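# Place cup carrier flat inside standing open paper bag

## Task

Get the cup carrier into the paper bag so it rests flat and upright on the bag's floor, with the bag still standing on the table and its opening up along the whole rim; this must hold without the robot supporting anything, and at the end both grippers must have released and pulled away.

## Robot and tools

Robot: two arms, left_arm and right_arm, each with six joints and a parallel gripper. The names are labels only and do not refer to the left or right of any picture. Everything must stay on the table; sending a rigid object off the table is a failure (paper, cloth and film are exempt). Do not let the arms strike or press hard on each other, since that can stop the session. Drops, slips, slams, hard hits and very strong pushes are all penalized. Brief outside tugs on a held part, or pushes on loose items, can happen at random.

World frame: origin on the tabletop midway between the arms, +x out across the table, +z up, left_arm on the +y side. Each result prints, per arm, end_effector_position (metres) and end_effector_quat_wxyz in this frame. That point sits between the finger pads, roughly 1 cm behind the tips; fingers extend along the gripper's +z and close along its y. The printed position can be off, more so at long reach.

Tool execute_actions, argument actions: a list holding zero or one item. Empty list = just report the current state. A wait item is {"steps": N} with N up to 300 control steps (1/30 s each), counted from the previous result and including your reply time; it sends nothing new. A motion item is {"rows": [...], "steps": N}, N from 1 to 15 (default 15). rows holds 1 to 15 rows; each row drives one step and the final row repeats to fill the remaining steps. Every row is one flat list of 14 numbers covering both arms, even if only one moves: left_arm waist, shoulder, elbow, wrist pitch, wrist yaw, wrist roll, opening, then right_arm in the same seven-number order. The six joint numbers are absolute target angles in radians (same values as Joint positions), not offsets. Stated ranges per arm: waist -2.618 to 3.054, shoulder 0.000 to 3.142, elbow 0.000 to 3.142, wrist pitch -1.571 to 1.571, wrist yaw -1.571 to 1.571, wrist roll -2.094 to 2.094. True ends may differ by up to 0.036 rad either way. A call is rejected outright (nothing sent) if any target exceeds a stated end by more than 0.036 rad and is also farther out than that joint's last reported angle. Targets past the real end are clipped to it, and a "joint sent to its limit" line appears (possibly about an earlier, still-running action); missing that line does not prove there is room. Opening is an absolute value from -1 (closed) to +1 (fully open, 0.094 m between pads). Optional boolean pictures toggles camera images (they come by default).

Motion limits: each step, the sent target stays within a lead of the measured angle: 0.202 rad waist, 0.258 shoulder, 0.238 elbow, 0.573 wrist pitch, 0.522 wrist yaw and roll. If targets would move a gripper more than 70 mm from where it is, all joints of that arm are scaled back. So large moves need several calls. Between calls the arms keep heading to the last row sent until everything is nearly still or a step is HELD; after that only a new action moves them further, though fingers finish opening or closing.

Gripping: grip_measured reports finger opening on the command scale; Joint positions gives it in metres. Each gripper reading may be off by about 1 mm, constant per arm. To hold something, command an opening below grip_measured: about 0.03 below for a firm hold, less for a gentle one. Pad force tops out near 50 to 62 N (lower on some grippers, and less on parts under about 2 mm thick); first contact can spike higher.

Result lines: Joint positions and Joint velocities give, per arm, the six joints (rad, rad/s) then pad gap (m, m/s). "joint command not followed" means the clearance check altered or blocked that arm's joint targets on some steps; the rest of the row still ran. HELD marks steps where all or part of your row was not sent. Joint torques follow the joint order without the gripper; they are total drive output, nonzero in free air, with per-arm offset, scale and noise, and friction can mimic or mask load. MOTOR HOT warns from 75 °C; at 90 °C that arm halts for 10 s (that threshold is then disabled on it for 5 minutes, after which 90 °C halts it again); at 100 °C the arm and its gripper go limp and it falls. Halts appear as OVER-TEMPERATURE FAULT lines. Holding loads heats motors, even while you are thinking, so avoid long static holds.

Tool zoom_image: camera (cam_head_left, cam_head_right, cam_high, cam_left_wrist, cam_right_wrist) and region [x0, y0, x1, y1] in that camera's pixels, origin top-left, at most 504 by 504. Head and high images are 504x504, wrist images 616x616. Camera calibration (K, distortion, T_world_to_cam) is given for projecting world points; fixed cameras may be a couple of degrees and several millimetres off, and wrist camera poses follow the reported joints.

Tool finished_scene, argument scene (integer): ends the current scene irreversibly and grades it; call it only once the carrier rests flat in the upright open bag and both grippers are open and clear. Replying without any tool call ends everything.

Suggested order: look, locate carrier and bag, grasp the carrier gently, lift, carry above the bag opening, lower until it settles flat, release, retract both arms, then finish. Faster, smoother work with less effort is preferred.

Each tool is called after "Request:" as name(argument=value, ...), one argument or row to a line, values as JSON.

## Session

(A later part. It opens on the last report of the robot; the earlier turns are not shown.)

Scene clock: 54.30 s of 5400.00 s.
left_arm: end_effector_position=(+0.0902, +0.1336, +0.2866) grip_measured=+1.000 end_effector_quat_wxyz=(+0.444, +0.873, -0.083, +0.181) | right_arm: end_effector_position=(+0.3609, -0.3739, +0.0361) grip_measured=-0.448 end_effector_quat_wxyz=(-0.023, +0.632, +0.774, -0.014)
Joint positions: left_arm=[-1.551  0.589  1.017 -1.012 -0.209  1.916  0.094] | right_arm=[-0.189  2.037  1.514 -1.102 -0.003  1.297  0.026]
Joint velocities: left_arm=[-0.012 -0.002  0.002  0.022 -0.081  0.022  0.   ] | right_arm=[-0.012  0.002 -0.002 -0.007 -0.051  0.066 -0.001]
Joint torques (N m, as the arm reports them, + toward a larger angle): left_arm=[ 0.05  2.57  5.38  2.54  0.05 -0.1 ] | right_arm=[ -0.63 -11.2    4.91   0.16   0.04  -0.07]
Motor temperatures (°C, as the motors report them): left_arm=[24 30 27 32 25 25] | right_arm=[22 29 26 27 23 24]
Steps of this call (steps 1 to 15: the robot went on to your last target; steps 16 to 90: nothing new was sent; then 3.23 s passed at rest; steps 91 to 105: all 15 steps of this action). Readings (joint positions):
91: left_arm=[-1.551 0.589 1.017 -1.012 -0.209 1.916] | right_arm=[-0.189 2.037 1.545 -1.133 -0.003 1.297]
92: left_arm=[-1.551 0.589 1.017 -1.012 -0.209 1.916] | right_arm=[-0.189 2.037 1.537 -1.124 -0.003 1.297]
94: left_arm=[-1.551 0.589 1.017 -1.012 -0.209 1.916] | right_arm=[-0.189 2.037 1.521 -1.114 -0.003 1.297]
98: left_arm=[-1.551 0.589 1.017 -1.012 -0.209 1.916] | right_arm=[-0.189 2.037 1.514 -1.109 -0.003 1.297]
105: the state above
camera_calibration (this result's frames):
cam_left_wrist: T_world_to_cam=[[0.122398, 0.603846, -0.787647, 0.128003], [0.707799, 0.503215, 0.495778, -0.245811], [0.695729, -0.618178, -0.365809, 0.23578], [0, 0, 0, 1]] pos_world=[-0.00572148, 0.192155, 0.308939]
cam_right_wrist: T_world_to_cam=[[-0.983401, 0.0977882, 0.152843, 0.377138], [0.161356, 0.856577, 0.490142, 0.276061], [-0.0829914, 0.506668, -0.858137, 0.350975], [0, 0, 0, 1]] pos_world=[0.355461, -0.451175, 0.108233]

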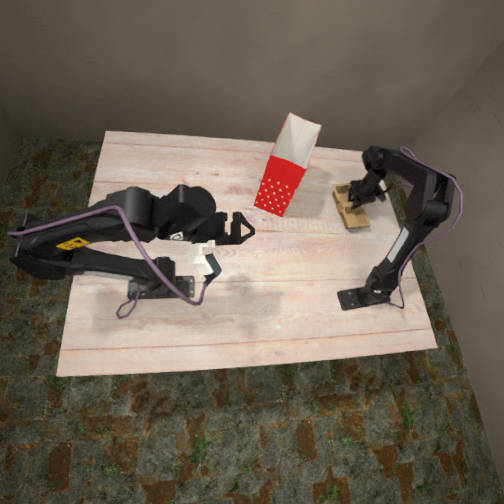

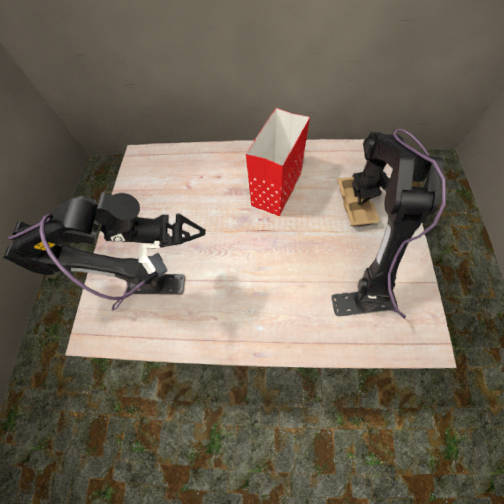

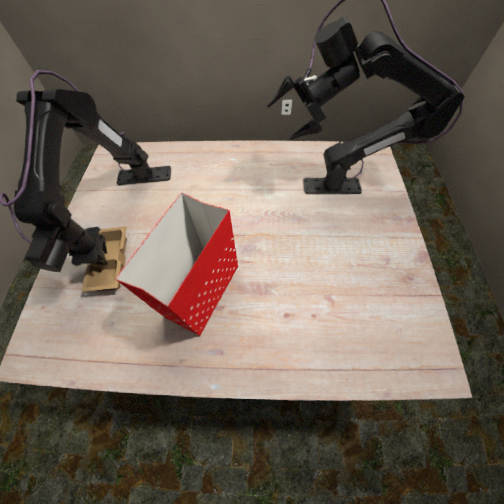

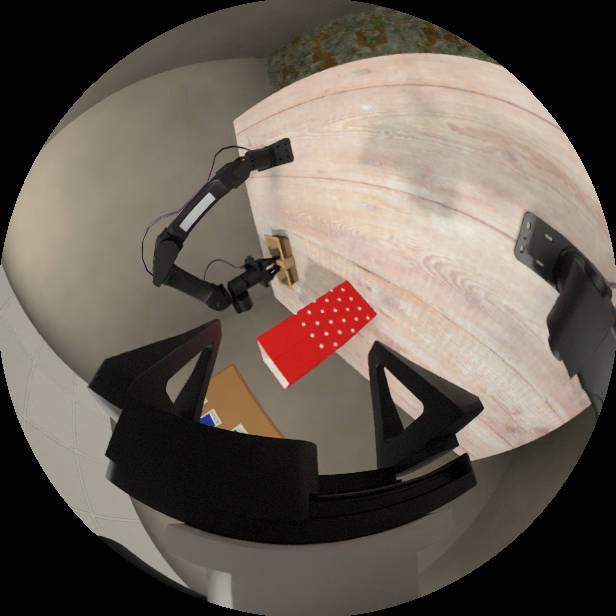

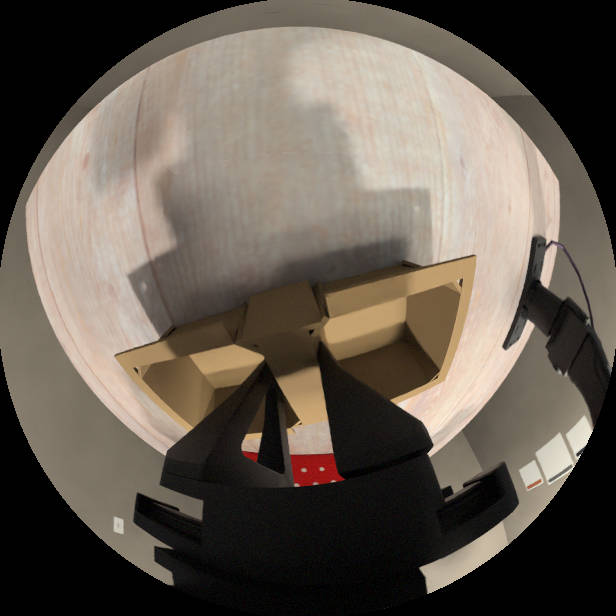

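Request:
execute_actions(
  actions=[
    {"rows":[[-1.55,0.6,1.0,-1.0,-0.2,1.9,1,-0.195,1.95,1.6,-1.25,0,1.29,-0.5],[-1.55,0.6,1.0,-1.0,-0.2,1.9,1,-0.195,1.95,1.6,-1.25,0,1.29,-0.5],[-1.55,0.6,1.0,-1.0,-0.2,1.9,1,-0.195,1.95,1.6,-1.25,0,1.29,-0.5],[-1.55,0.6,1.0,-1.0,-0.2,1.9,1,-0.195,1.85,1.8,-1.45,0,1.29,-0.5],[-1.55,0.6,1.0,-1.0,-0.2,1.9,1,-0.195,1.85,1.8,-1.45,0,1.29,-0.5],[-1.55,0.6,1.0,-1.0,-0.2,1.9,1,-0.195,1.85,1.8,-1.45,0,1.29,-0.5],[-1.55,0.6,1.0,-1.0,-0.2,1.9,1,-0.195,1.85,1.8,-1.45,0,1.29,-0.5],[-1.55,0.6,1.0,-1.0,-0.2,1.9,1,-0.195,1.75,2.0,-1.54,0,1.29,-0.5]],"steps":15},
  ],
)

Request:
execute_actions(
  actions=[
    {"rows":[[-1.55,0.6,1.0,-1.0,-0.2,1.9,1,-0.195,1.6,2.4,-1.54,0,1.29,-0.5]],"steps":15},
  ],
)

Request:
execute_actions(
  actions=[
    {"rows":[[-1.55,0.6,1.0,-1.0,-0.2,1.9,1,-0.195,1.55,2.45,-1.54,0,0.4,-0.5]],"steps":15},
  ],
)

Scene clock: 82.73 s of 5400.00 s.
left_arm: end_effector_position=(+0.0902, +0.1336, +0.2866) grip_measured=+1.000 end_effector_quat_wxyz=(+0.444, +0.873, -0.083, +0.181) | right_arm: end_effector_position=(+0.3746, -0.3749, +0.2596) grip_measured=-0.448 end_effector_quat_wxyz=(+0.147, +0.622, +0.762, +0.105)
Joint positions: left_arm=[-1.551  0.589  1.017 -1.012 -0.209  1.916  0.094] | right_arm=[-0.189  1.751  1.978 -1.433 -0.003  1.297  0.026]
Joint velocities: left_arm=[ 0.007 -0.017  0.002 -0.022 -0.022  0.007  0.   ] | right_arm=[ 0.002 -0.584  0.432 -0.447 -0.095 -0.007  0.   ]
Joint torques (N m, as the arm reports them, + toward a larger angle): left_arm=[ 0.03  2.53  5.38  2.54  0.04 -0.1 ] | right_arm=[-0.47 -4.98  5.94  0.41  0.02 -0.08]
Motor temperatures (°C, as the motors report them): left_arm=[24 30 27 34 25 25] | right_arm=[22 30 25 27 23 24]
Steps of this call (steps 1 to 15: the robot went on to your last target; steps 16 to 90: nothing new was sent; then 24.93 s passed at rest; steps 91 to 105: all 15 steps of this action). Readings (joint positions):
91: left_arm=[-1.551 0.589 1.017 -1.012 -0.209 1.916] | right_arm=[-0.189 2.033 1.522 -1.118 -0.003 1.297]
92: left_arm=[-1.551 0.589 1.017 -1.012 -0.209 1.916] | right_arm=[-0.189 2.026 1.532 -1.142 -0.003 1.297]
94: left_arm=[-1.551 0.589 1.017 -1.012 -0.209 1.916] | right_arm=[-0.189 1.997 1.567 -1.194 -0.003 1.297]
98: left_arm=[-1.551 0.589 1.017 -1.012 -0.209 1.916] | right_arm=[-0.189 1.918 1.719 -1.301 -0.003 1.297]
105: the state above
camera_calibration (this result's frames):
cam_left_wrist: T_world_to_cam=[[0.122398, 0.603846, -0.787647, 0.128003], [0.707799, 0.503215, 0.495778, -0.245811], [0.695729, -0.618178, -0.365809, 0.23578], [0, 0, 0, 1]] pos_world=[-0.00572148, 0.192155, 0.308939]
cam_right_wrist: T_world_to_cam=[[-0.960424, 0.0961312, -0.261427, 0.454925], [-0.04567, 0.871508, 0.48825, 0.248789], [0.274772, 0.480866, -0.832627, 0.394092], [0, 0, 0, 1]] pos_world=[0.339998, -0.45006, 0.32559]

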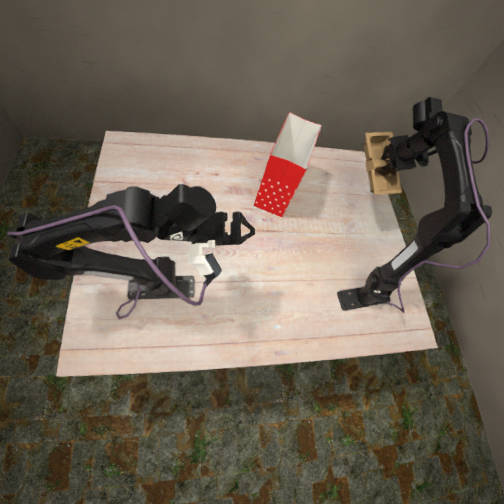

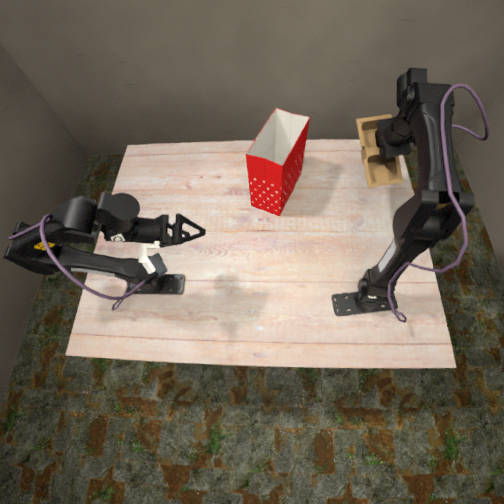

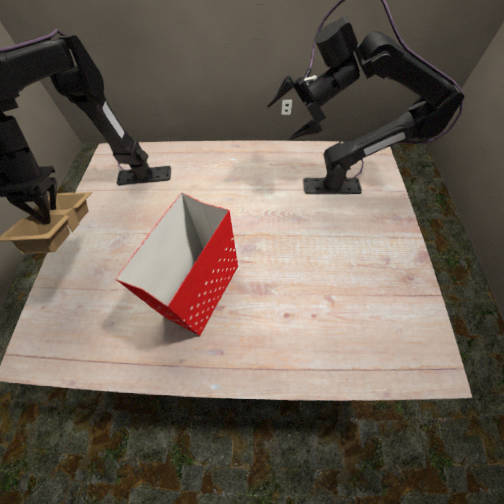

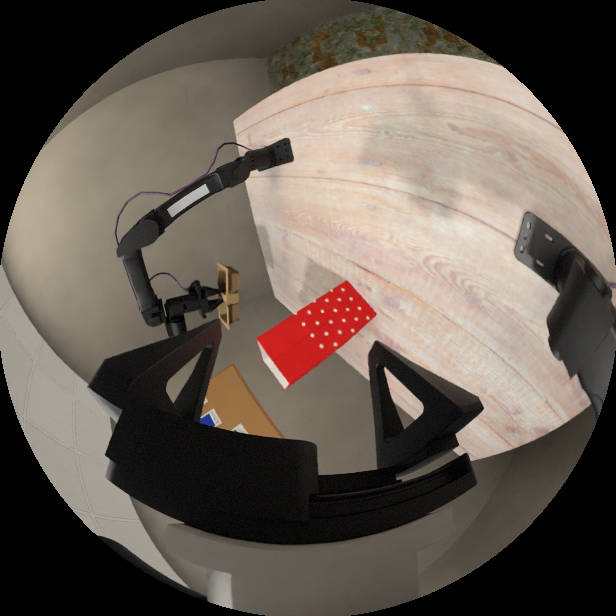

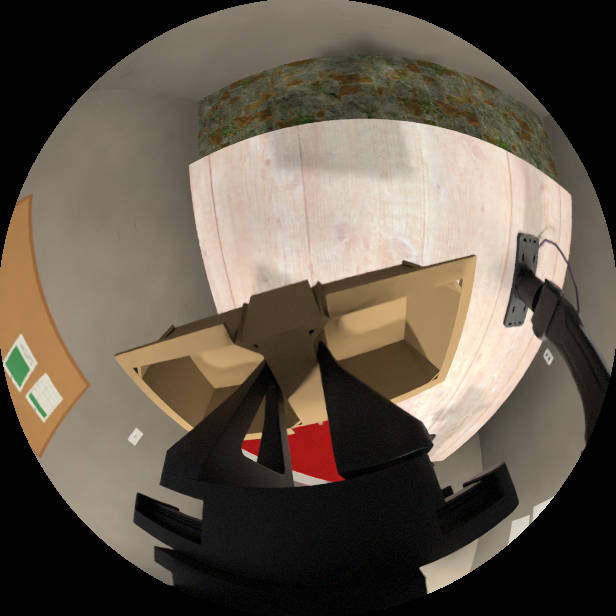

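Scene clock: 83.23 s of 5400.00 s.
left_arm: end_effector_position=(+0.0902, +0.1336, +0.2866) grip_measured=+1.000 end_effector_quat_wxyz=(+0.444, +0.873, -0.083, +0.181) | right_arm: end_effector_position=(+0.3295, -0.3716, +0.4443) grip_measured=-0.448 end_effector_quat_wxyz=(+0.348, +0.572, +0.701, +0.246)
Joint positions: left_arm=[-1.551  0.589  1.017 -1.012 -0.209  1.916  0.094] | right_arm=[-0.189  1.575  2.395 -1.511 -0.003  1.297  0.026]
Joint velocities: left_arm=[-0.002  0.002 -0.007 -0.051  0.022 -0.007  0.   ] | right_arm=[-0.017  0.164  0.002 -0.139  0.007  0.007  0.   ]
Joint torques (N m, as the arm reports them, + toward a larger angle): left_arm=[ 0.04  2.51  5.38  2.53  0.04 -0.1 ] | right_arm=[-0.38 -3.28  4.94  1.42  0.11 -0.08]
Motor temperatures (°C, as the motors report them): left_arm=[24 30 27 34 25 25] | right_arm=[22 30 25 27 23 24]
Steps of this call (steps 1 to 15: all 15 steps of this action). Readings (joint positions):
1: left_arm=[-1.551 0.589 1.017 -1.012 -0.209 1.916] | right_arm=[-0.189 1.732 2.006 -1.453 -0.003 1.297]
2: left_arm=[-1.551 0.589 1.017 -1.012 -0.209 1.916] | right_arm=[-0.189 1.719 2.043 -1.467 -0.003 1.297]
4: left_arm=[-1.551 0.589 1.017 -1.012 -0.209 1.916] | right_arm=[-0.189 1.692 2.133 -1.480 -0.003 1.297]
8: left_arm=[-1.551 0.589 1.017 -1.012 -0.209 1.916] | right_arm=[-0.189 1.635 2.333 -1.488 -0.003 1.297]
15: the state above
camera_calibration (this result's frames):
cam_left_wrist: T_world_to_cam=[[0.122398, 0.603846, -0.787647, 0.128003], [0.707799, 0.503215, 0.495778, -0.245811], [0.695729, -0.618178, -0.365809, 0.23578], [0, 0, 0, 1]] pos_world=[-0.00572148, 0.192155, 0.308939]
cam_right_wrist: T_world_to_cam=[[-0.706375, 0.077809, -0.703548, 0.565535], [-0.271945, 0.887827, 0.371227, 0.286331], [0.653514, 0.453551, -0.605979, 0.323057], [0, 0, 0, 1]] pos_world=[0.266224, -0.444739, 0.487353]

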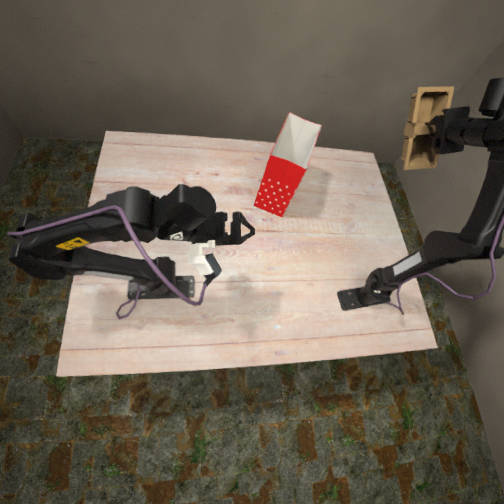

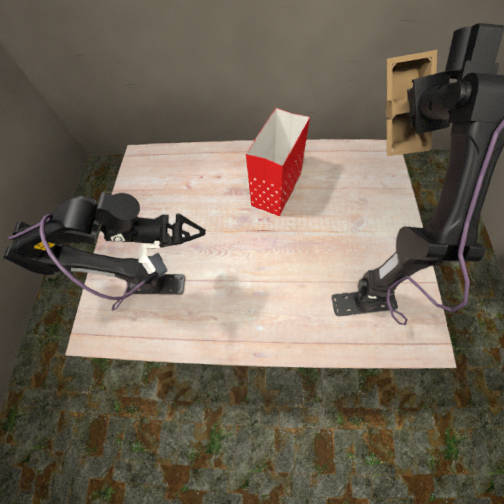

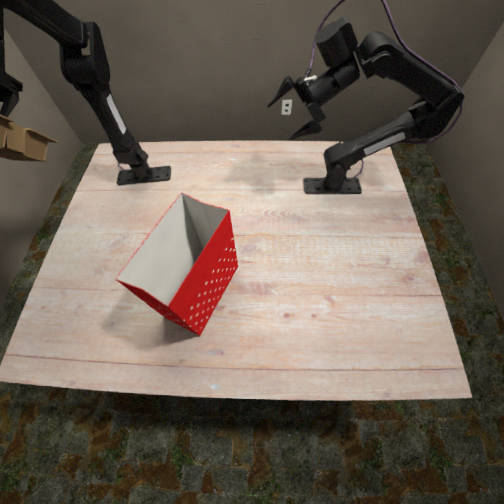

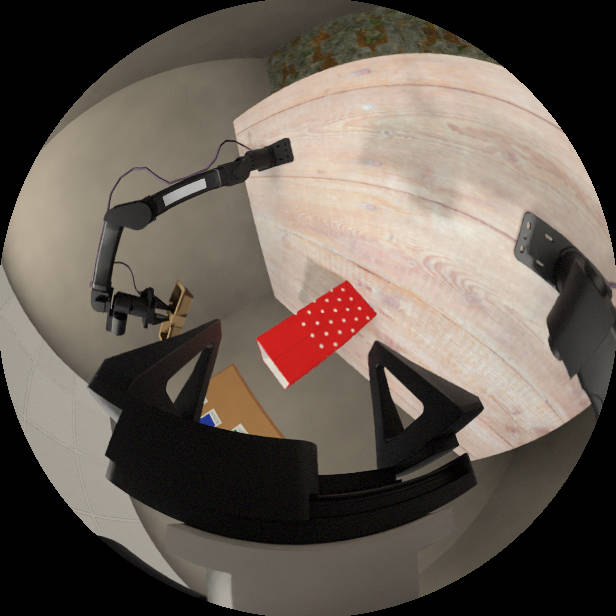

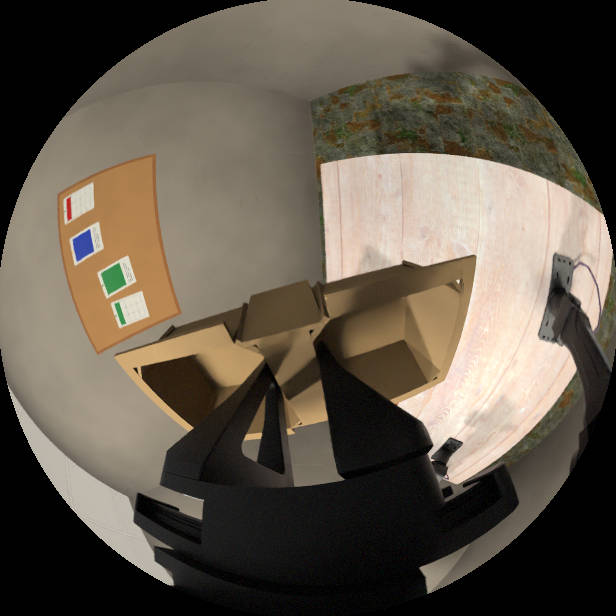

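Scene clock: 83.73 s of 5400.00 s.
left_arm: end_effector_position=(+0.0902, +0.1336, +0.2866) grip_measured=+1.000 end_effector_quat_wxyz=(+0.444, +0.873, -0.083, +0.181) | right_arm: end_effector_position=(+0.3212, -0.3710, +0.4526) grip_measured=-0.447 end_effector_quat_wxyz=(+0.427, +0.233, +0.870, +0.084)
Joint positions: left_arm=[-1.551  0.589  1.017 -1.012 -0.209  1.916  0.094] | right_arm=[-0.189  1.564  2.422 -1.53  -0.003  0.453  0.026]
Joint velocities: left_arm=[-0.022  0.007 -0.007 -0.022 -0.081 -0.007  0.   ] | right_arm=[-0.007  0.012 -0.022 -0.066  0.007 -0.315  0.   ]
Joint torques (N m, as the arm reports them, + toward a larger angle): left_arm=[ 0.01  2.54  5.35  2.54  0.04 -0.1 ] | right_arm=[-0.56 -5.54  6.52  1.45  0.   -0.13]
Motor temperatures (°C, as the motors report them): left_arm=[24 30 27 34 25 25] | right_arm=[22 29 25 27 23 24]
Steps of this call (steps 1 to 15: all 15 steps of this action). Readings (joint positions):
1: left_arm=[-1.551 0.589 1.017 -1.012 -0.209 1.916] | right_arm=[-0.189 1.577 2.397 -1.517 -0.003 1.213]
2: left_arm=[-1.551 0.589 1.017 -1.012 -0.209 1.916] | right_arm=[-0.189 1.578 2.398 -1.520 -0.003 1.114]
4: left_arm=[-1.551 0.589 1.017 -1.012 -0.209 1.916] | right_arm=[-0.189 1.576 2.409 -1.526 -0.003 0.915]
8: left_arm=[-1.551 0.589 1.017 -1.012 -0.209 1.916] | right_arm=[-0.189 1.566 2.420 -1.526 -0.003 0.618]
15: the state above
camera_calibration (this result's frames):
cam_left_wrist: T_world_to_cam=[[0.122398, 0.603846, -0.787647, 0.128003], [0.707799, 0.503215, 0.495778, -0.245811], [0.695729, -0.618178, -0.365809, 0.23578], [0, 0, 0, 1]] pos_world=[-0.00572148, 0.192155, 0.308939]
cam_right_wrist: T_world_to_cam=[[-0.550906, -0.687404, -0.473264, 0.127368], [-0.712546, 0.682647, -0.162084, 0.587249], [0.43449, 0.247929, -0.865881, 0.444961], [0, 0, 0, 1]] pos_world=[0.295279, -0.423649, 0.540746]

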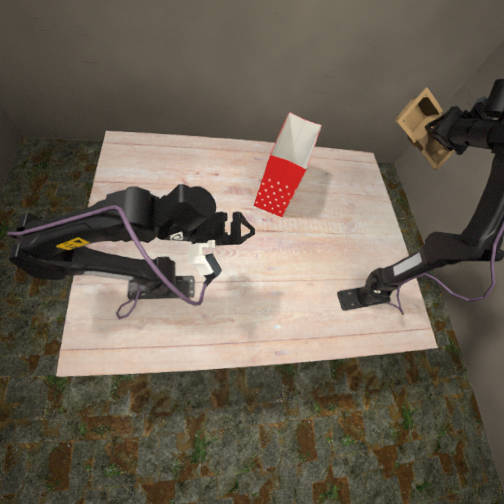

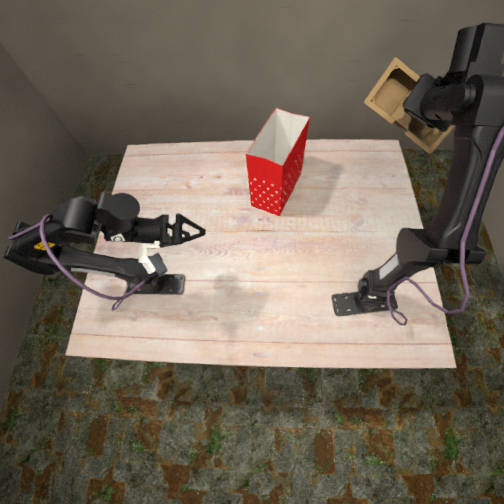

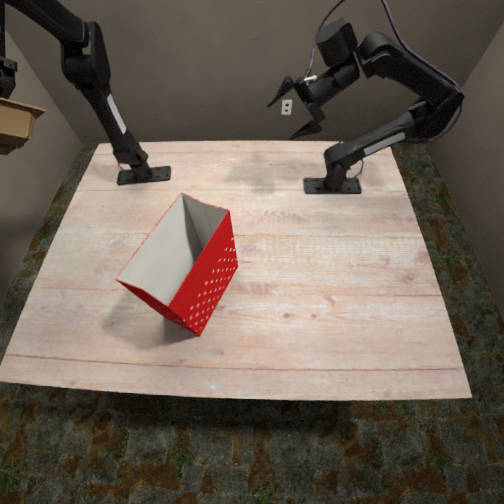

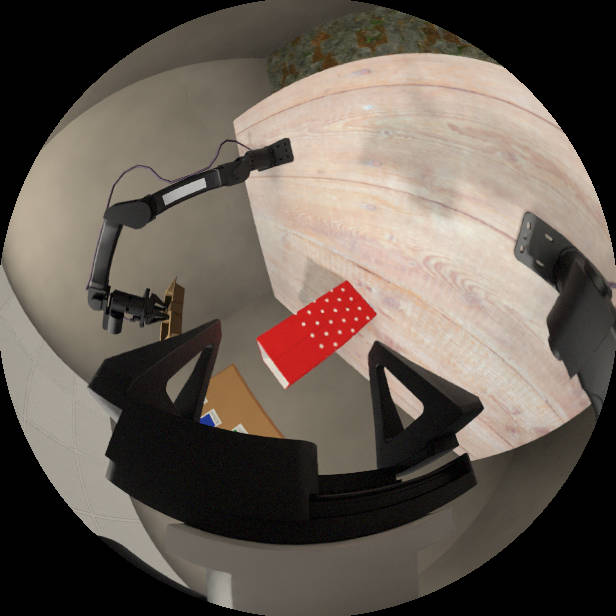

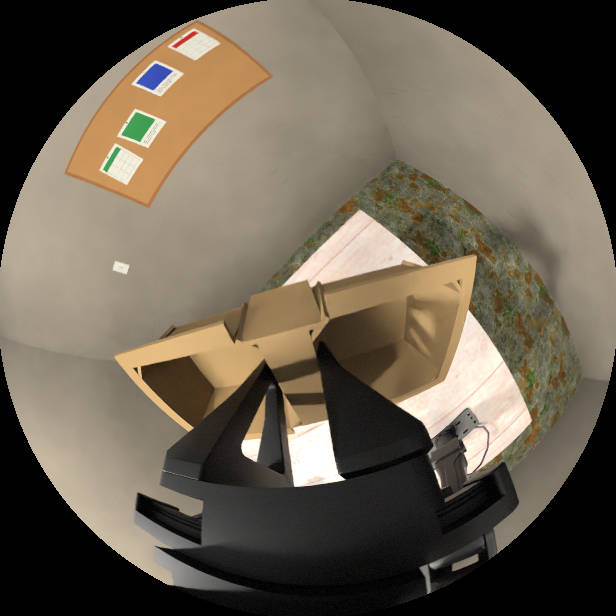

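Request:
execute_actions(
  actions=[
    {"rows":[[-1.55,0.6,1.0,-1.0,-0.2,1.9,1,0.0,1.6,2.5,-1.54,0,-0.1,-0.5]],"steps":15},
  ],
  pictures=false,
)

Request:
execute_actions(
  actions=[
    {"rows":[[-1.55,0.6,1.0,-1.0,-0.2,1.9,1,0.2,1.7,2.55,-1.54,0,-0.56,-0.5],[-1.55,0.6,1.0,-1.0,-0.2,1.9,1,0.2,1.7,2.55,-1.54,0,-0.56,-0.5],[-1.55,0.6,1.0,-1.0,-0.2,1.9,1,0.2,1.7,2.55,-1.54,0,-0.56,-0.5],[-1.55,0.6,1.0,-1.0,-0.2,1.9,1,0.2,1.7,2.55,-1.54,0,-0.56,-0.5],[-1.55,0.6,1.0,-1.0,-0.2,1.9,1,0.2,1.7,2.55,-1.54,0,-0.56,-0.5],[-1.55,0.6,1.0,-1.0,-0.2,1.9,1,0.4,1.78,2.6,-1.54,0,-0.56,-0.5]],"steps":15},
  ],
  pictures=false,
)

Request:
execute_actions(
  actions=[
    {"rows":[[-1.55,0.6,1.0,-1.0,-0.2,1.9,1,0.58,1.85,2.62,-1.54,0,-0.56,-0.5]],"steps":15},
  ],
)

Scene clock: 93.40 s of 5400.00 s.
left_arm: end_effector_position=(+0.0902, +0.1336, +0.2866) grip_measured=+1.000 end_effector_quat_wxyz=(+0.444, +0.873, -0.083, +0.181) | right_arm: end_effector_position=(+0.3264, -0.3079, +0.4542) grip_measured=-0.447 end_effector_quat_wxyz=(+0.436, -0.087, +0.896, +0.012)
Joint positions: left_arm=[-1.551  0.589  1.017 -1.012 -0.209  1.916  0.094] | right_arm=[-0.001  1.597  2.466 -1.537 -0.006 -0.073  0.026]
Joint velocities: left_arm=[ 0.007 -0.007 -0.007 -0.007  0.007 -0.022  0.   ] | right_arm=[-0.017  0.002 -0.002 -0.081  0.007 -0.11  -0.   ]
Joint torques (N m, as the arm reports them, + toward a larger angle): left_arm=[ 0.04  2.54  5.37  2.53  0.04 -0.1 ] | right_arm=[ 0.   -4.25  7.12  1.46  0.06 -0.08]
Motor temperatures (°C, as the motors report them): left_arm=[24 30 27 34 25 25] | right_arm=[22 28 25 28 23 24]
Steps of this call (steps 1 to 30: the robot went on to your last target; steps 31 to 90: nothing new was sent; then 6.17 s passed at rest; steps 91 to 105: all 15 steps of this action). Readings (joint positions):
91: left_arm=[-1.551 0.589 1.017 -1.012 -0.209 1.916] | right_arm=[-0.159 1.569 2.434 -1.538 0.016 0.330]
92: left_arm=[-1.551 0.589 1.017 -1.012 -0.209 1.916] | right_arm=[-0.103 1.578 2.450 -1.539 0.019 0.246]
94: left_arm=[-1.551 0.589 1.017 -1.012 -0.209 1.916] | right_arm=[-0.020 1.590 2.465 -1.537 0.000 0.123]
98: left_arm=[-1.551 0.589 1.017 -1.012 -0.209 1.916] | right_arm=[-0.001 1.597 2.466 -1.537 -0.006 -0.005]
105: the state above

Scene clock: 93.90 s of 5400.00 s.
left_arm: end_effector_position=(+0.0902, +0.1336, +0.2866) grip_measured=+1.000 end_effector_quat_wxyz=(+0.444, +0.873, -0.083, +0.181) | right_arm: end_effector_position=(+0.3350, -0.1497, +0.4128) grip_measured=-0.446 end_effector_quat_wxyz=(+0.386, -0.468, +0.795, +0.000)
Joint positions: left_arm=[-1.551  0.589  1.017 -1.012 -0.209  1.916  0.094] | right_arm=[ 0.407  1.804  2.563 -1.538 -0.006 -0.536  0.026]
Joint velocities: left_arm=[ 0.002 -0.007  0.002  0.037  0.022 -0.051  0.   ] | right_arm=[ 0.002 -0.081 -0.002 -0.007 -0.007 -0.095 -0.002]
Joint torques (N m, as the arm reports them, + toward a larger angle): left_arm=[ 0.01  2.55  5.38  2.54  0.04 -0.1 ] | right_arm=[-0.71 -8.67  7.79  1.35  0.06 -0.06]
Motor temperatures (°C, as the motors report them): left_arm=[24 30 27 34 25 25] | right_arm=[22 28 25 28 23 24]
Steps of this call (steps 1 to 15: all 15 steps of this action). Readings (joint positions):
1: left_arm=[-1.551 0.589 1.017 -1.012 -0.209 1.916] | right_arm=[0.031 1.611 2.485 -1.547 0.015 -0.150]
2: left_arm=[-1.551 0.589 1.017 -1.012 -0.209 1.916] | right_arm=[0.088 1.630 2.509 -1.547 0.019 -0.230]
4: left_arm=[-1.551 0.589 1.017 -1.012 -0.209 1.916] | right_arm=[0.178 1.665 2.524 -1.538 0.002 -0.348]
8: left_arm=[-1.551 0.589 1.017 -1.012 -0.209 1.916] | right_arm=[0.337 1.754 2.562 -1.539 0.012 -0.469]
15: the state above

Scene clock: 94.40 s of 5400.00 s.
left_arm: end_effector_position=(+0.0902, +0.1336, +0.2866) grip_measured=+1.000 end_effector_quat_wxyz=(+0.444, +0.873, -0.083, +0.181) | right_arm: end_effector_position=(+0.3041, -0.0830, +0.4016) grip_measured=-0.446 end_effector_quat_wxyz=(+0.372, -0.546, +0.750, +0.031)
Joint positions: left_arm=[-1.551  0.589  1.017 -1.012 -0.209  1.916  0.094] | right_arm=[ 0.588  1.857  2.592 -1.54  -0.006 -0.553  0.026]
Joint velocities: left_arm=[ 0.017 -0.012 -0.017  0.037  0.037  0.007  0.   ] | right_arm=[ 0.007 -0.027 -0.007  0.007 -0.022 -0.022 -0.001]
Joint torques (N m, as the arm reports them, + toward a larger angle): left_arm=[ 0.    2.55  5.35  2.54  0.04 -0.1 ] | right_arm=[-0.8  -8.24  7.23  1.38  0.1  -0.1 ]
Motor temperatures (°C, as the motors report them): left_arm=[24 30 27 34 25 25] | right_arm=[22 28 26 28 23 24]
Steps of this call (steps 1 to 15: all 15 steps of this action). Readings (joint positions):
1: left_arm=[-1.551 0.589 1.017 -1.012 -0.209 1.916] | right_arm=[0.429 1.809 2.572 -1.542 0.010 -0.538]
2: left_arm=[-1.551 0.589 1.017 -1.012 -0.209 1.916] | right_arm=[0.469 1.815 2.584 -1.541 0.017 -0.541]
4: left_arm=[-1.551 0.589 1.017 -1.012 -0.209 1.916] | right_arm=[0.554 1.830 2.592 -1.540 0.007 -0.546]
8: left_arm=[-1.551 0.589 1.017 -1.012 -0.209 1.916] | right_arm=[0.591 1.853 2.592 -1.540 -0.007 -0.551]
15: the state above
camera_calibration (this result's frames):
cam_left_wrist: T_world_to_cam=[[0.122398, 0.603846, -0.787647, 0.128003], [0.707799, 0.503215, 0.495778, -0.245811], [0.695729, -0.618178, -0.365809, 0.23578], [0, 0, 0, 1]] pos_world=[-0.00572148, 0.192155, 0.308939]
cam_right_wrist: T_world_to_cam=[[0.711272, -0.660907, 0.239364, -0.376076], [-0.61706, -0.750164, -0.237678, 0.252629], [0.336645, 0.0213518, -0.94139, 0.378058], [0, 0, 0, 1]] pos_world=[0.296108, -0.0671102, 0.505963]

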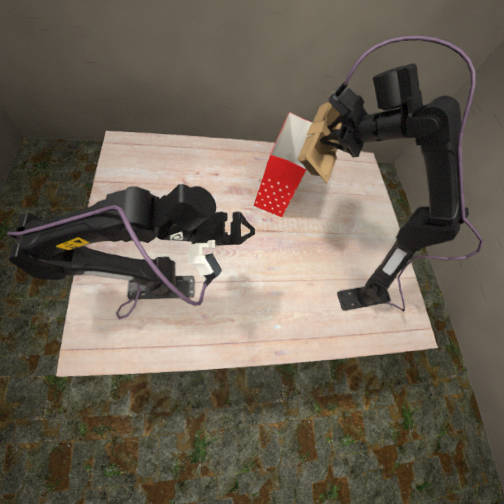

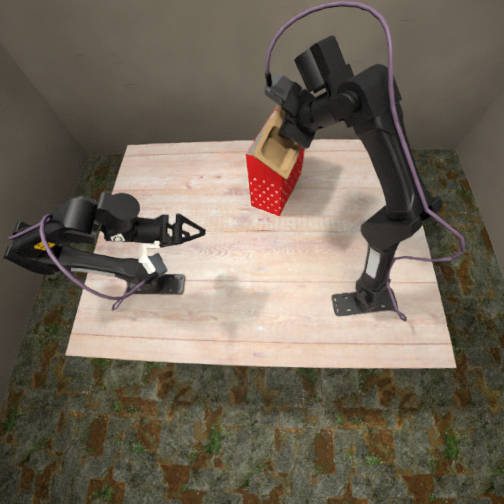

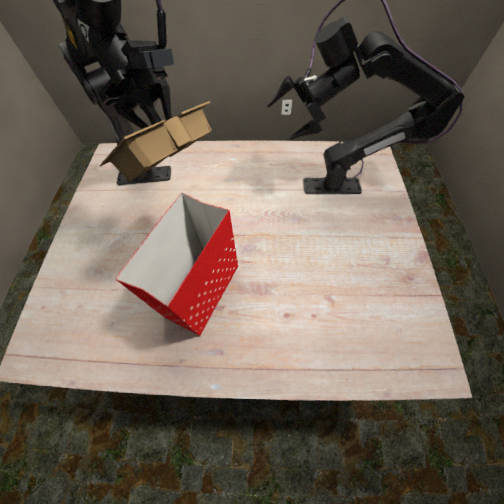

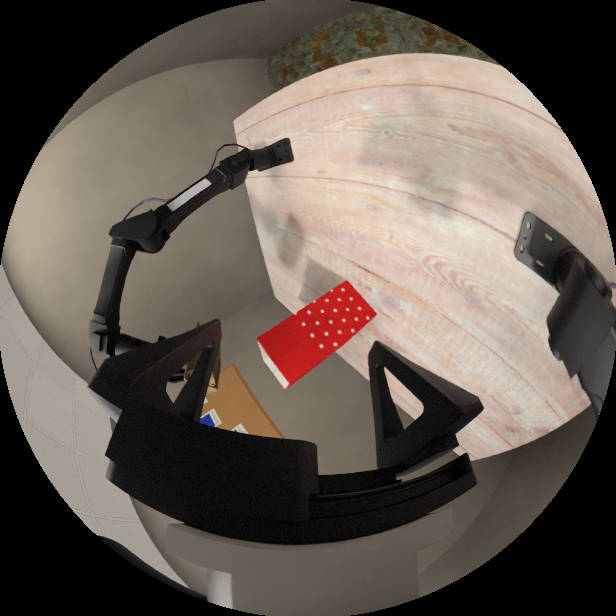

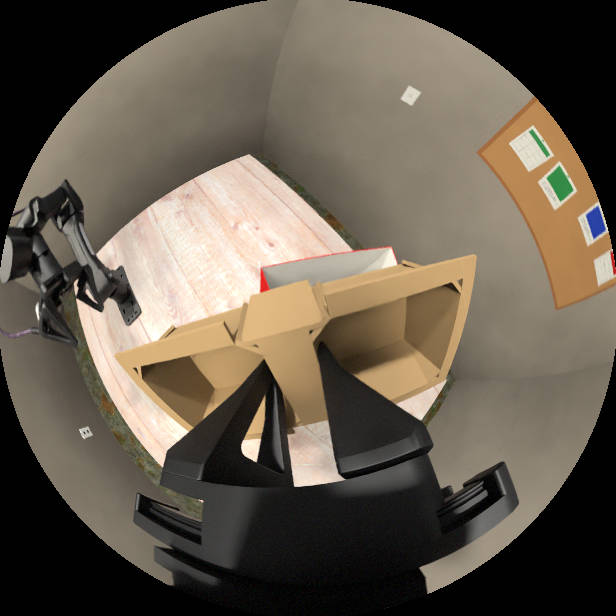

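Request:
execute_actions(
  actions=[
    {"rows":[[-1.55,0.6,1.0,-1.0,-0.2,1.9,1,0.54,1.9,2.72,-1.54,0,-0.56,-0.5],[-1.55,0.6,1.0,-1.0,-0.2,1.9,1,0.54,1.9,2.72,-1.54,0,-0.56,-0.5],[-1.55,0.6,1.0,-1.0,-0.2,1.9,1,0.54,1.9,2.72,-1.54,0,-0.56,-0.5],[-1.55,0.6,1.0,-1.0,-0.2,1.9,1,0.54,1.9,2.72,-1.54,0,-0.56,-0.5],[-1.55,0.6,1.0,-1.0,-0.2,1.9,1,0.5,2.02,2.85,-1.54,0,-0.56,-0.5]],"steps":15},
  ],
)

Scene clock: 103.03 s of 5400.00 s.
left_arm: end_effector_position=(+0.0902, +0.1336, +0.2866) grip_measured=+1.000 end_effector_quat_wxyz=(+0.444, +0.873, -0.083, +0.181) | right_arm: end_effector_position=(+0.3600, -0.0875, +0.4002) grip_measured=-0.446 end_effector_quat_wxyz=(+0.396, -0.508, +0.765, +0.013)
Joint positions: left_arm=[-1.551  0.589  1.017 -1.012 -0.209  1.916  0.094] | right_arm=[ 0.501  2.033  2.819 -1.541 -0.001 -0.554  0.026]
Joint velocities: left_arm=[ 0.027 -0.007 -0.002 -0.037  0.037 -0.037  0.   ] | right_arm=[0.007 0.012 0.002 0.037 0.022 0.081 0.   ]
Joint torques (N m, as the arm reports them, + toward a larger angle): left_arm=[ 0.04  2.55  5.37  2.53  0.04 -0.1 ] | right_arm=[ -0.02 -10.35   6.9    1.47   0.02  -0.1 ]
Motor temperatures (°C, as the motors report them): left_arm=[24 30 27 34 25 25] | right_arm=[22 28 26 28 23 24]
Steps of this call (steps 1 to 15: the robot went on to your last target; steps 16 to 90: nothing new was sent; then 5.13 s passed at rest; steps 91 to 105: all 15 steps of this action). Readings (joint positions):
91: left_arm=[-1.551 0.589 1.017 -1.012 -0.209 1.916] | right_arm=[0.583 1.867 2.616 -1.550 -0.007 -0.554]
92: left_arm=[-1.551 0.589 1.017 -1.012 -0.209 1.916] | right_arm=[0.574 1.881 2.647 -1.551 -0.008 -0.554]
94: left_arm=[-1.551 0.589 1.017 -1.012 -0.209 1.916] | right_arm=[0.553 1.893 2.678 -1.546 -0.005 -0.554]
98: left_arm=[-1.551 0.589 1.017 -1.012 -0.209 1.916] | right_arm=[0.509 1.983 2.815 -1.543 -0.003 -0.554]
105: the state above
camera_calibration (this result's frames):
cam_left_wrist: T_world_to_cam=[[0.122398, 0.603846, -0.787647, 0.128003], [0.707799, 0.503215, 0.495778, -0.245811], [0.695729, -0.618178, -0.365809, 0.23578], [0, 0, 0, 1]] pos_world=[-0.00572148, 0.192155, 0.308939]
cam_right_wrist: T_world_to_cam=[[0.639355, -0.727564, 0.248749, -0.402103], [-0.670135, -0.685883, -0.283697, 0.326511], [0.37702, 0.0146884, -0.926088, 0.336782], [0, 0, 0, 1]] pos_world=[0.34892, -0.0735539, 0.504543]

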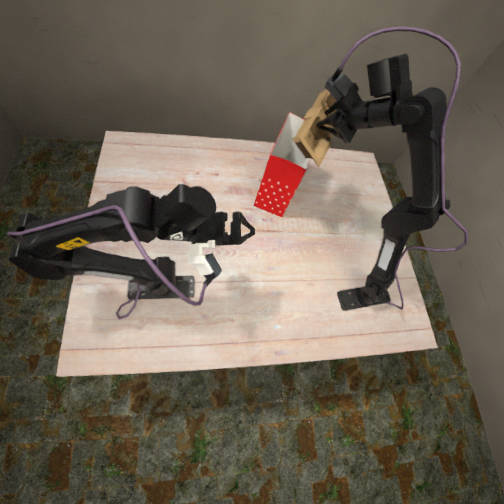

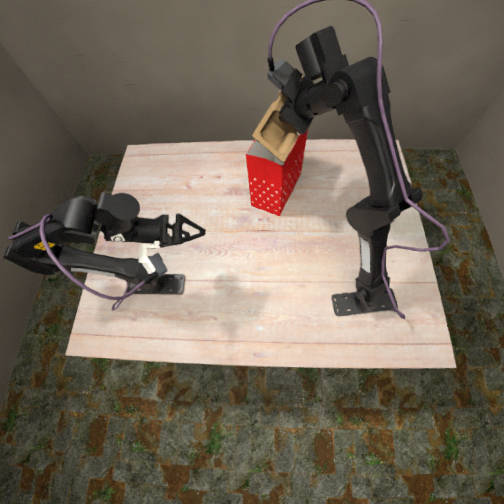

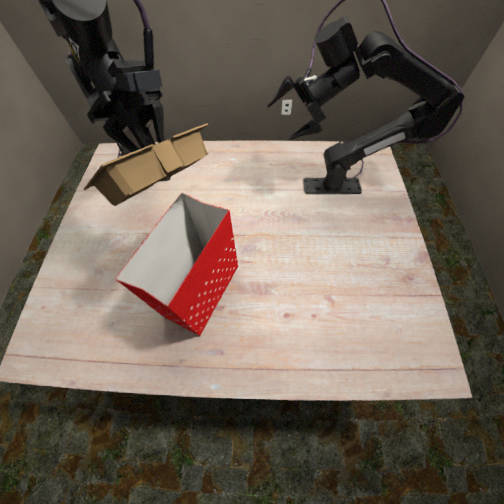

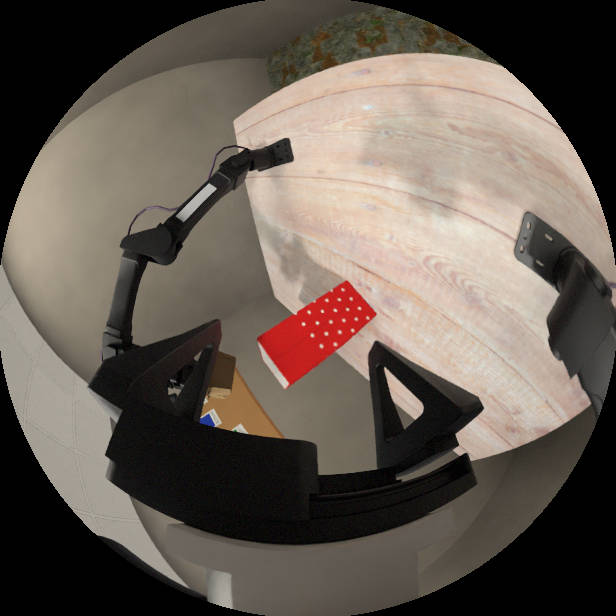

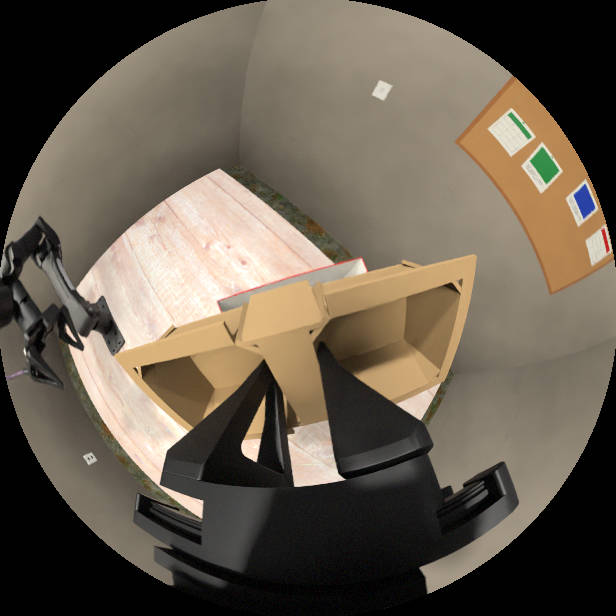

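Request:
execute_actions(
  actions=[
    {"rows":[[-1.55,0.6,1.0,-1.0,-0.2,1.9,1,0.49,2.1,2.95,-1.54,0,-0.58,-0.5],[-1.55,0.6,1.0,-1.0,-0.2,1.9,1,0.49,2.1,2.95,-1.54,0,-0.58,-0.5],[-1.55,0.6,1.0,-1.0,-0.2,1.9,1,0.49,2.1,2.95,-1.54,0,-0.58,-0.5],[-1.55,0.6,1.0,-1.0,-0.2,1.9,1,0.49,2.1,2.95,-1.54,0,-0.58,-0.5],[-1.55,0.6,1.0,-1.0,-0.2,1.9,1,0.48,2.2,3.08,-1.54,0,-0.59,-0.5]],"steps":15},
  ],
)

Scene clock: 112.73 s of 5400.00 s.
left_arm: end_effector_position=(+0.0902, +0.1336, +0.2866) grip_measured=+1.000 end_effector_quat_wxyz=(+0.444, +0.873, -0.083, +0.181) | right_arm: end_effector_position=(+0.3944, -0.0721, +0.3896) grip_measured=-0.446 end_effector_quat_wxyz=(+0.416, -0.508, +0.754, +0.005)
Joint positions: left_arm=[-1.551  0.589  1.017 -1.012 -0.209  1.916  0.094] | right_arm=[ 0.486  2.211  3.044 -1.544 -0.001 -0.582  0.026]
Joint velocities: left_arm=[ 0.012 -0.012  0.002 -0.022  0.066 -0.066  0.   ] | right_arm=[-0.002 -0.007  0.002 -0.007  0.022 -0.022 -0.   ]
Joint torques (N m, as the arm reports them, + toward a larger angle): left_arm=[ 0.01  2.59  5.37  2.54  0.03 -0.1 ] | right_arm=[ -0.58 -11.27   7.2    1.49   0.04  -0.07]
Motor temperatures (°C, as the motors report them): left_arm=[24 30 27 35 25 25] | right_arm=[22 29 26 29 23 24]
Steps of this call (steps 1 to 15: the robot went on to your last target; steps 16 to 90: nothing new was sent; then 6.20 s passed at rest; steps 91 to 105: all 15 steps of this action). Readings (joint positions):
91: left_arm=[-1.551 0.589 1.017 -1.012 -0.209 1.916] | right_arm=[0.501 2.047 2.847 -1.550 -0.001 -0.557]
92: left_arm=[-1.551 0.589 1.017 -1.012 -0.209 1.916] | right_arm=[0.501 2.065 2.881 -1.550 -0.001 -0.560]
94: left_arm=[-1.551 0.589 1.017 -1.012 -0.209 1.916] | right_arm=[0.501 2.084 2.911 -1.545 -0.001 -0.565]
98: left_arm=[-1.551 0.589 1.017 -1.012 -0.209 1.916] | right_arm=[0.491 2.175 3.040 -1.544 -0.001 -0.576]
105: the state above
camera_calibration (this result's frames):
cam_left_wrist: T_world_to_cam=[[0.122398, 0.603846, -0.787647, 0.128003], [0.707799, 0.503215, 0.495778, -0.245811], [0.695729, -0.618178, -0.365809, 0.23578], [0, 0, 0, 1]] pos_world=[-0.00572148, 0.192155, 0.308939]
cam_right_wrist: T_world_to_cam=[[0.629344, -0.727559, 0.2731, -0.415816], [-0.65335, -0.685639, -0.320987, 0.365085], [0.420785, 0.0235817, -0.906854, 0.289613], [0, 0, 0, 1]] pos_world=[0.378355, -0.0590439, 0.493383]

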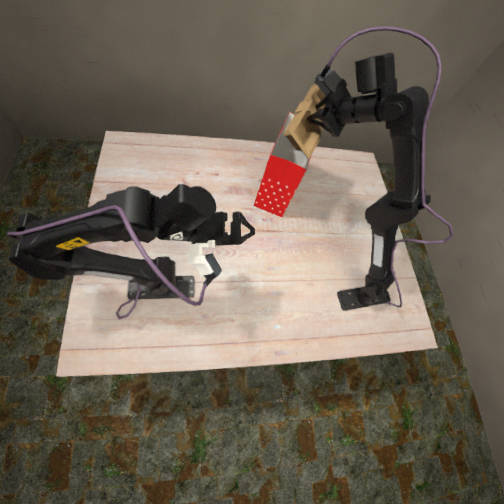

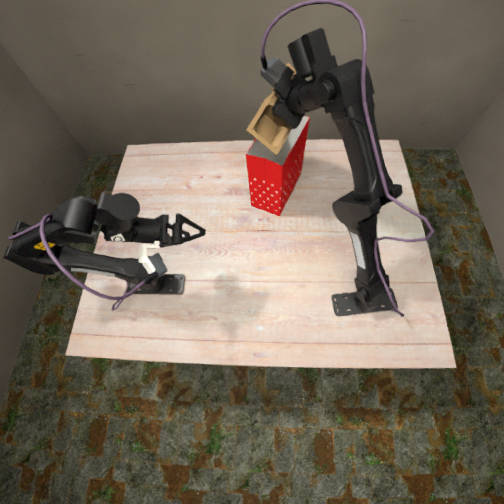

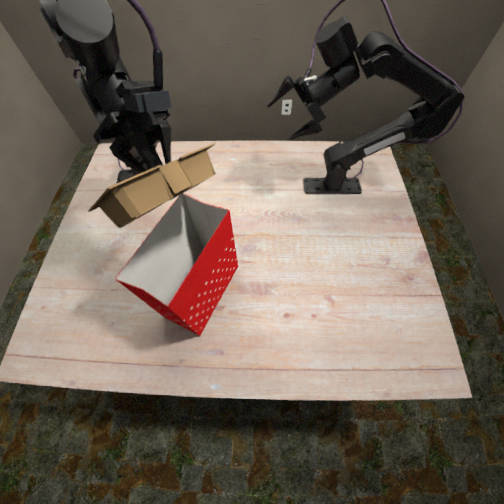

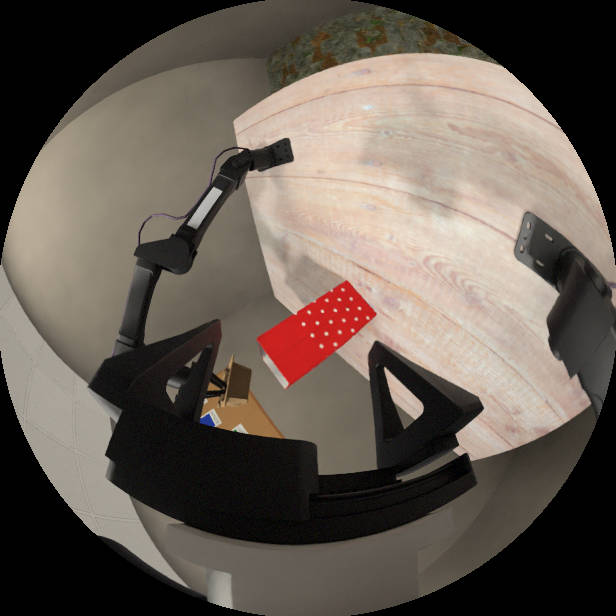

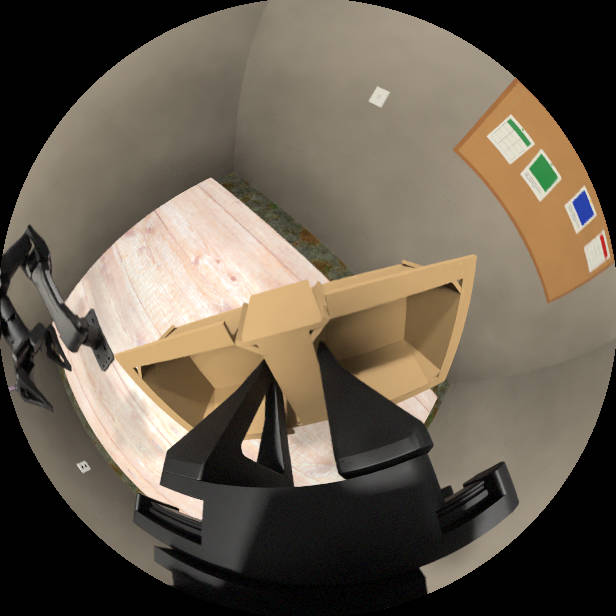

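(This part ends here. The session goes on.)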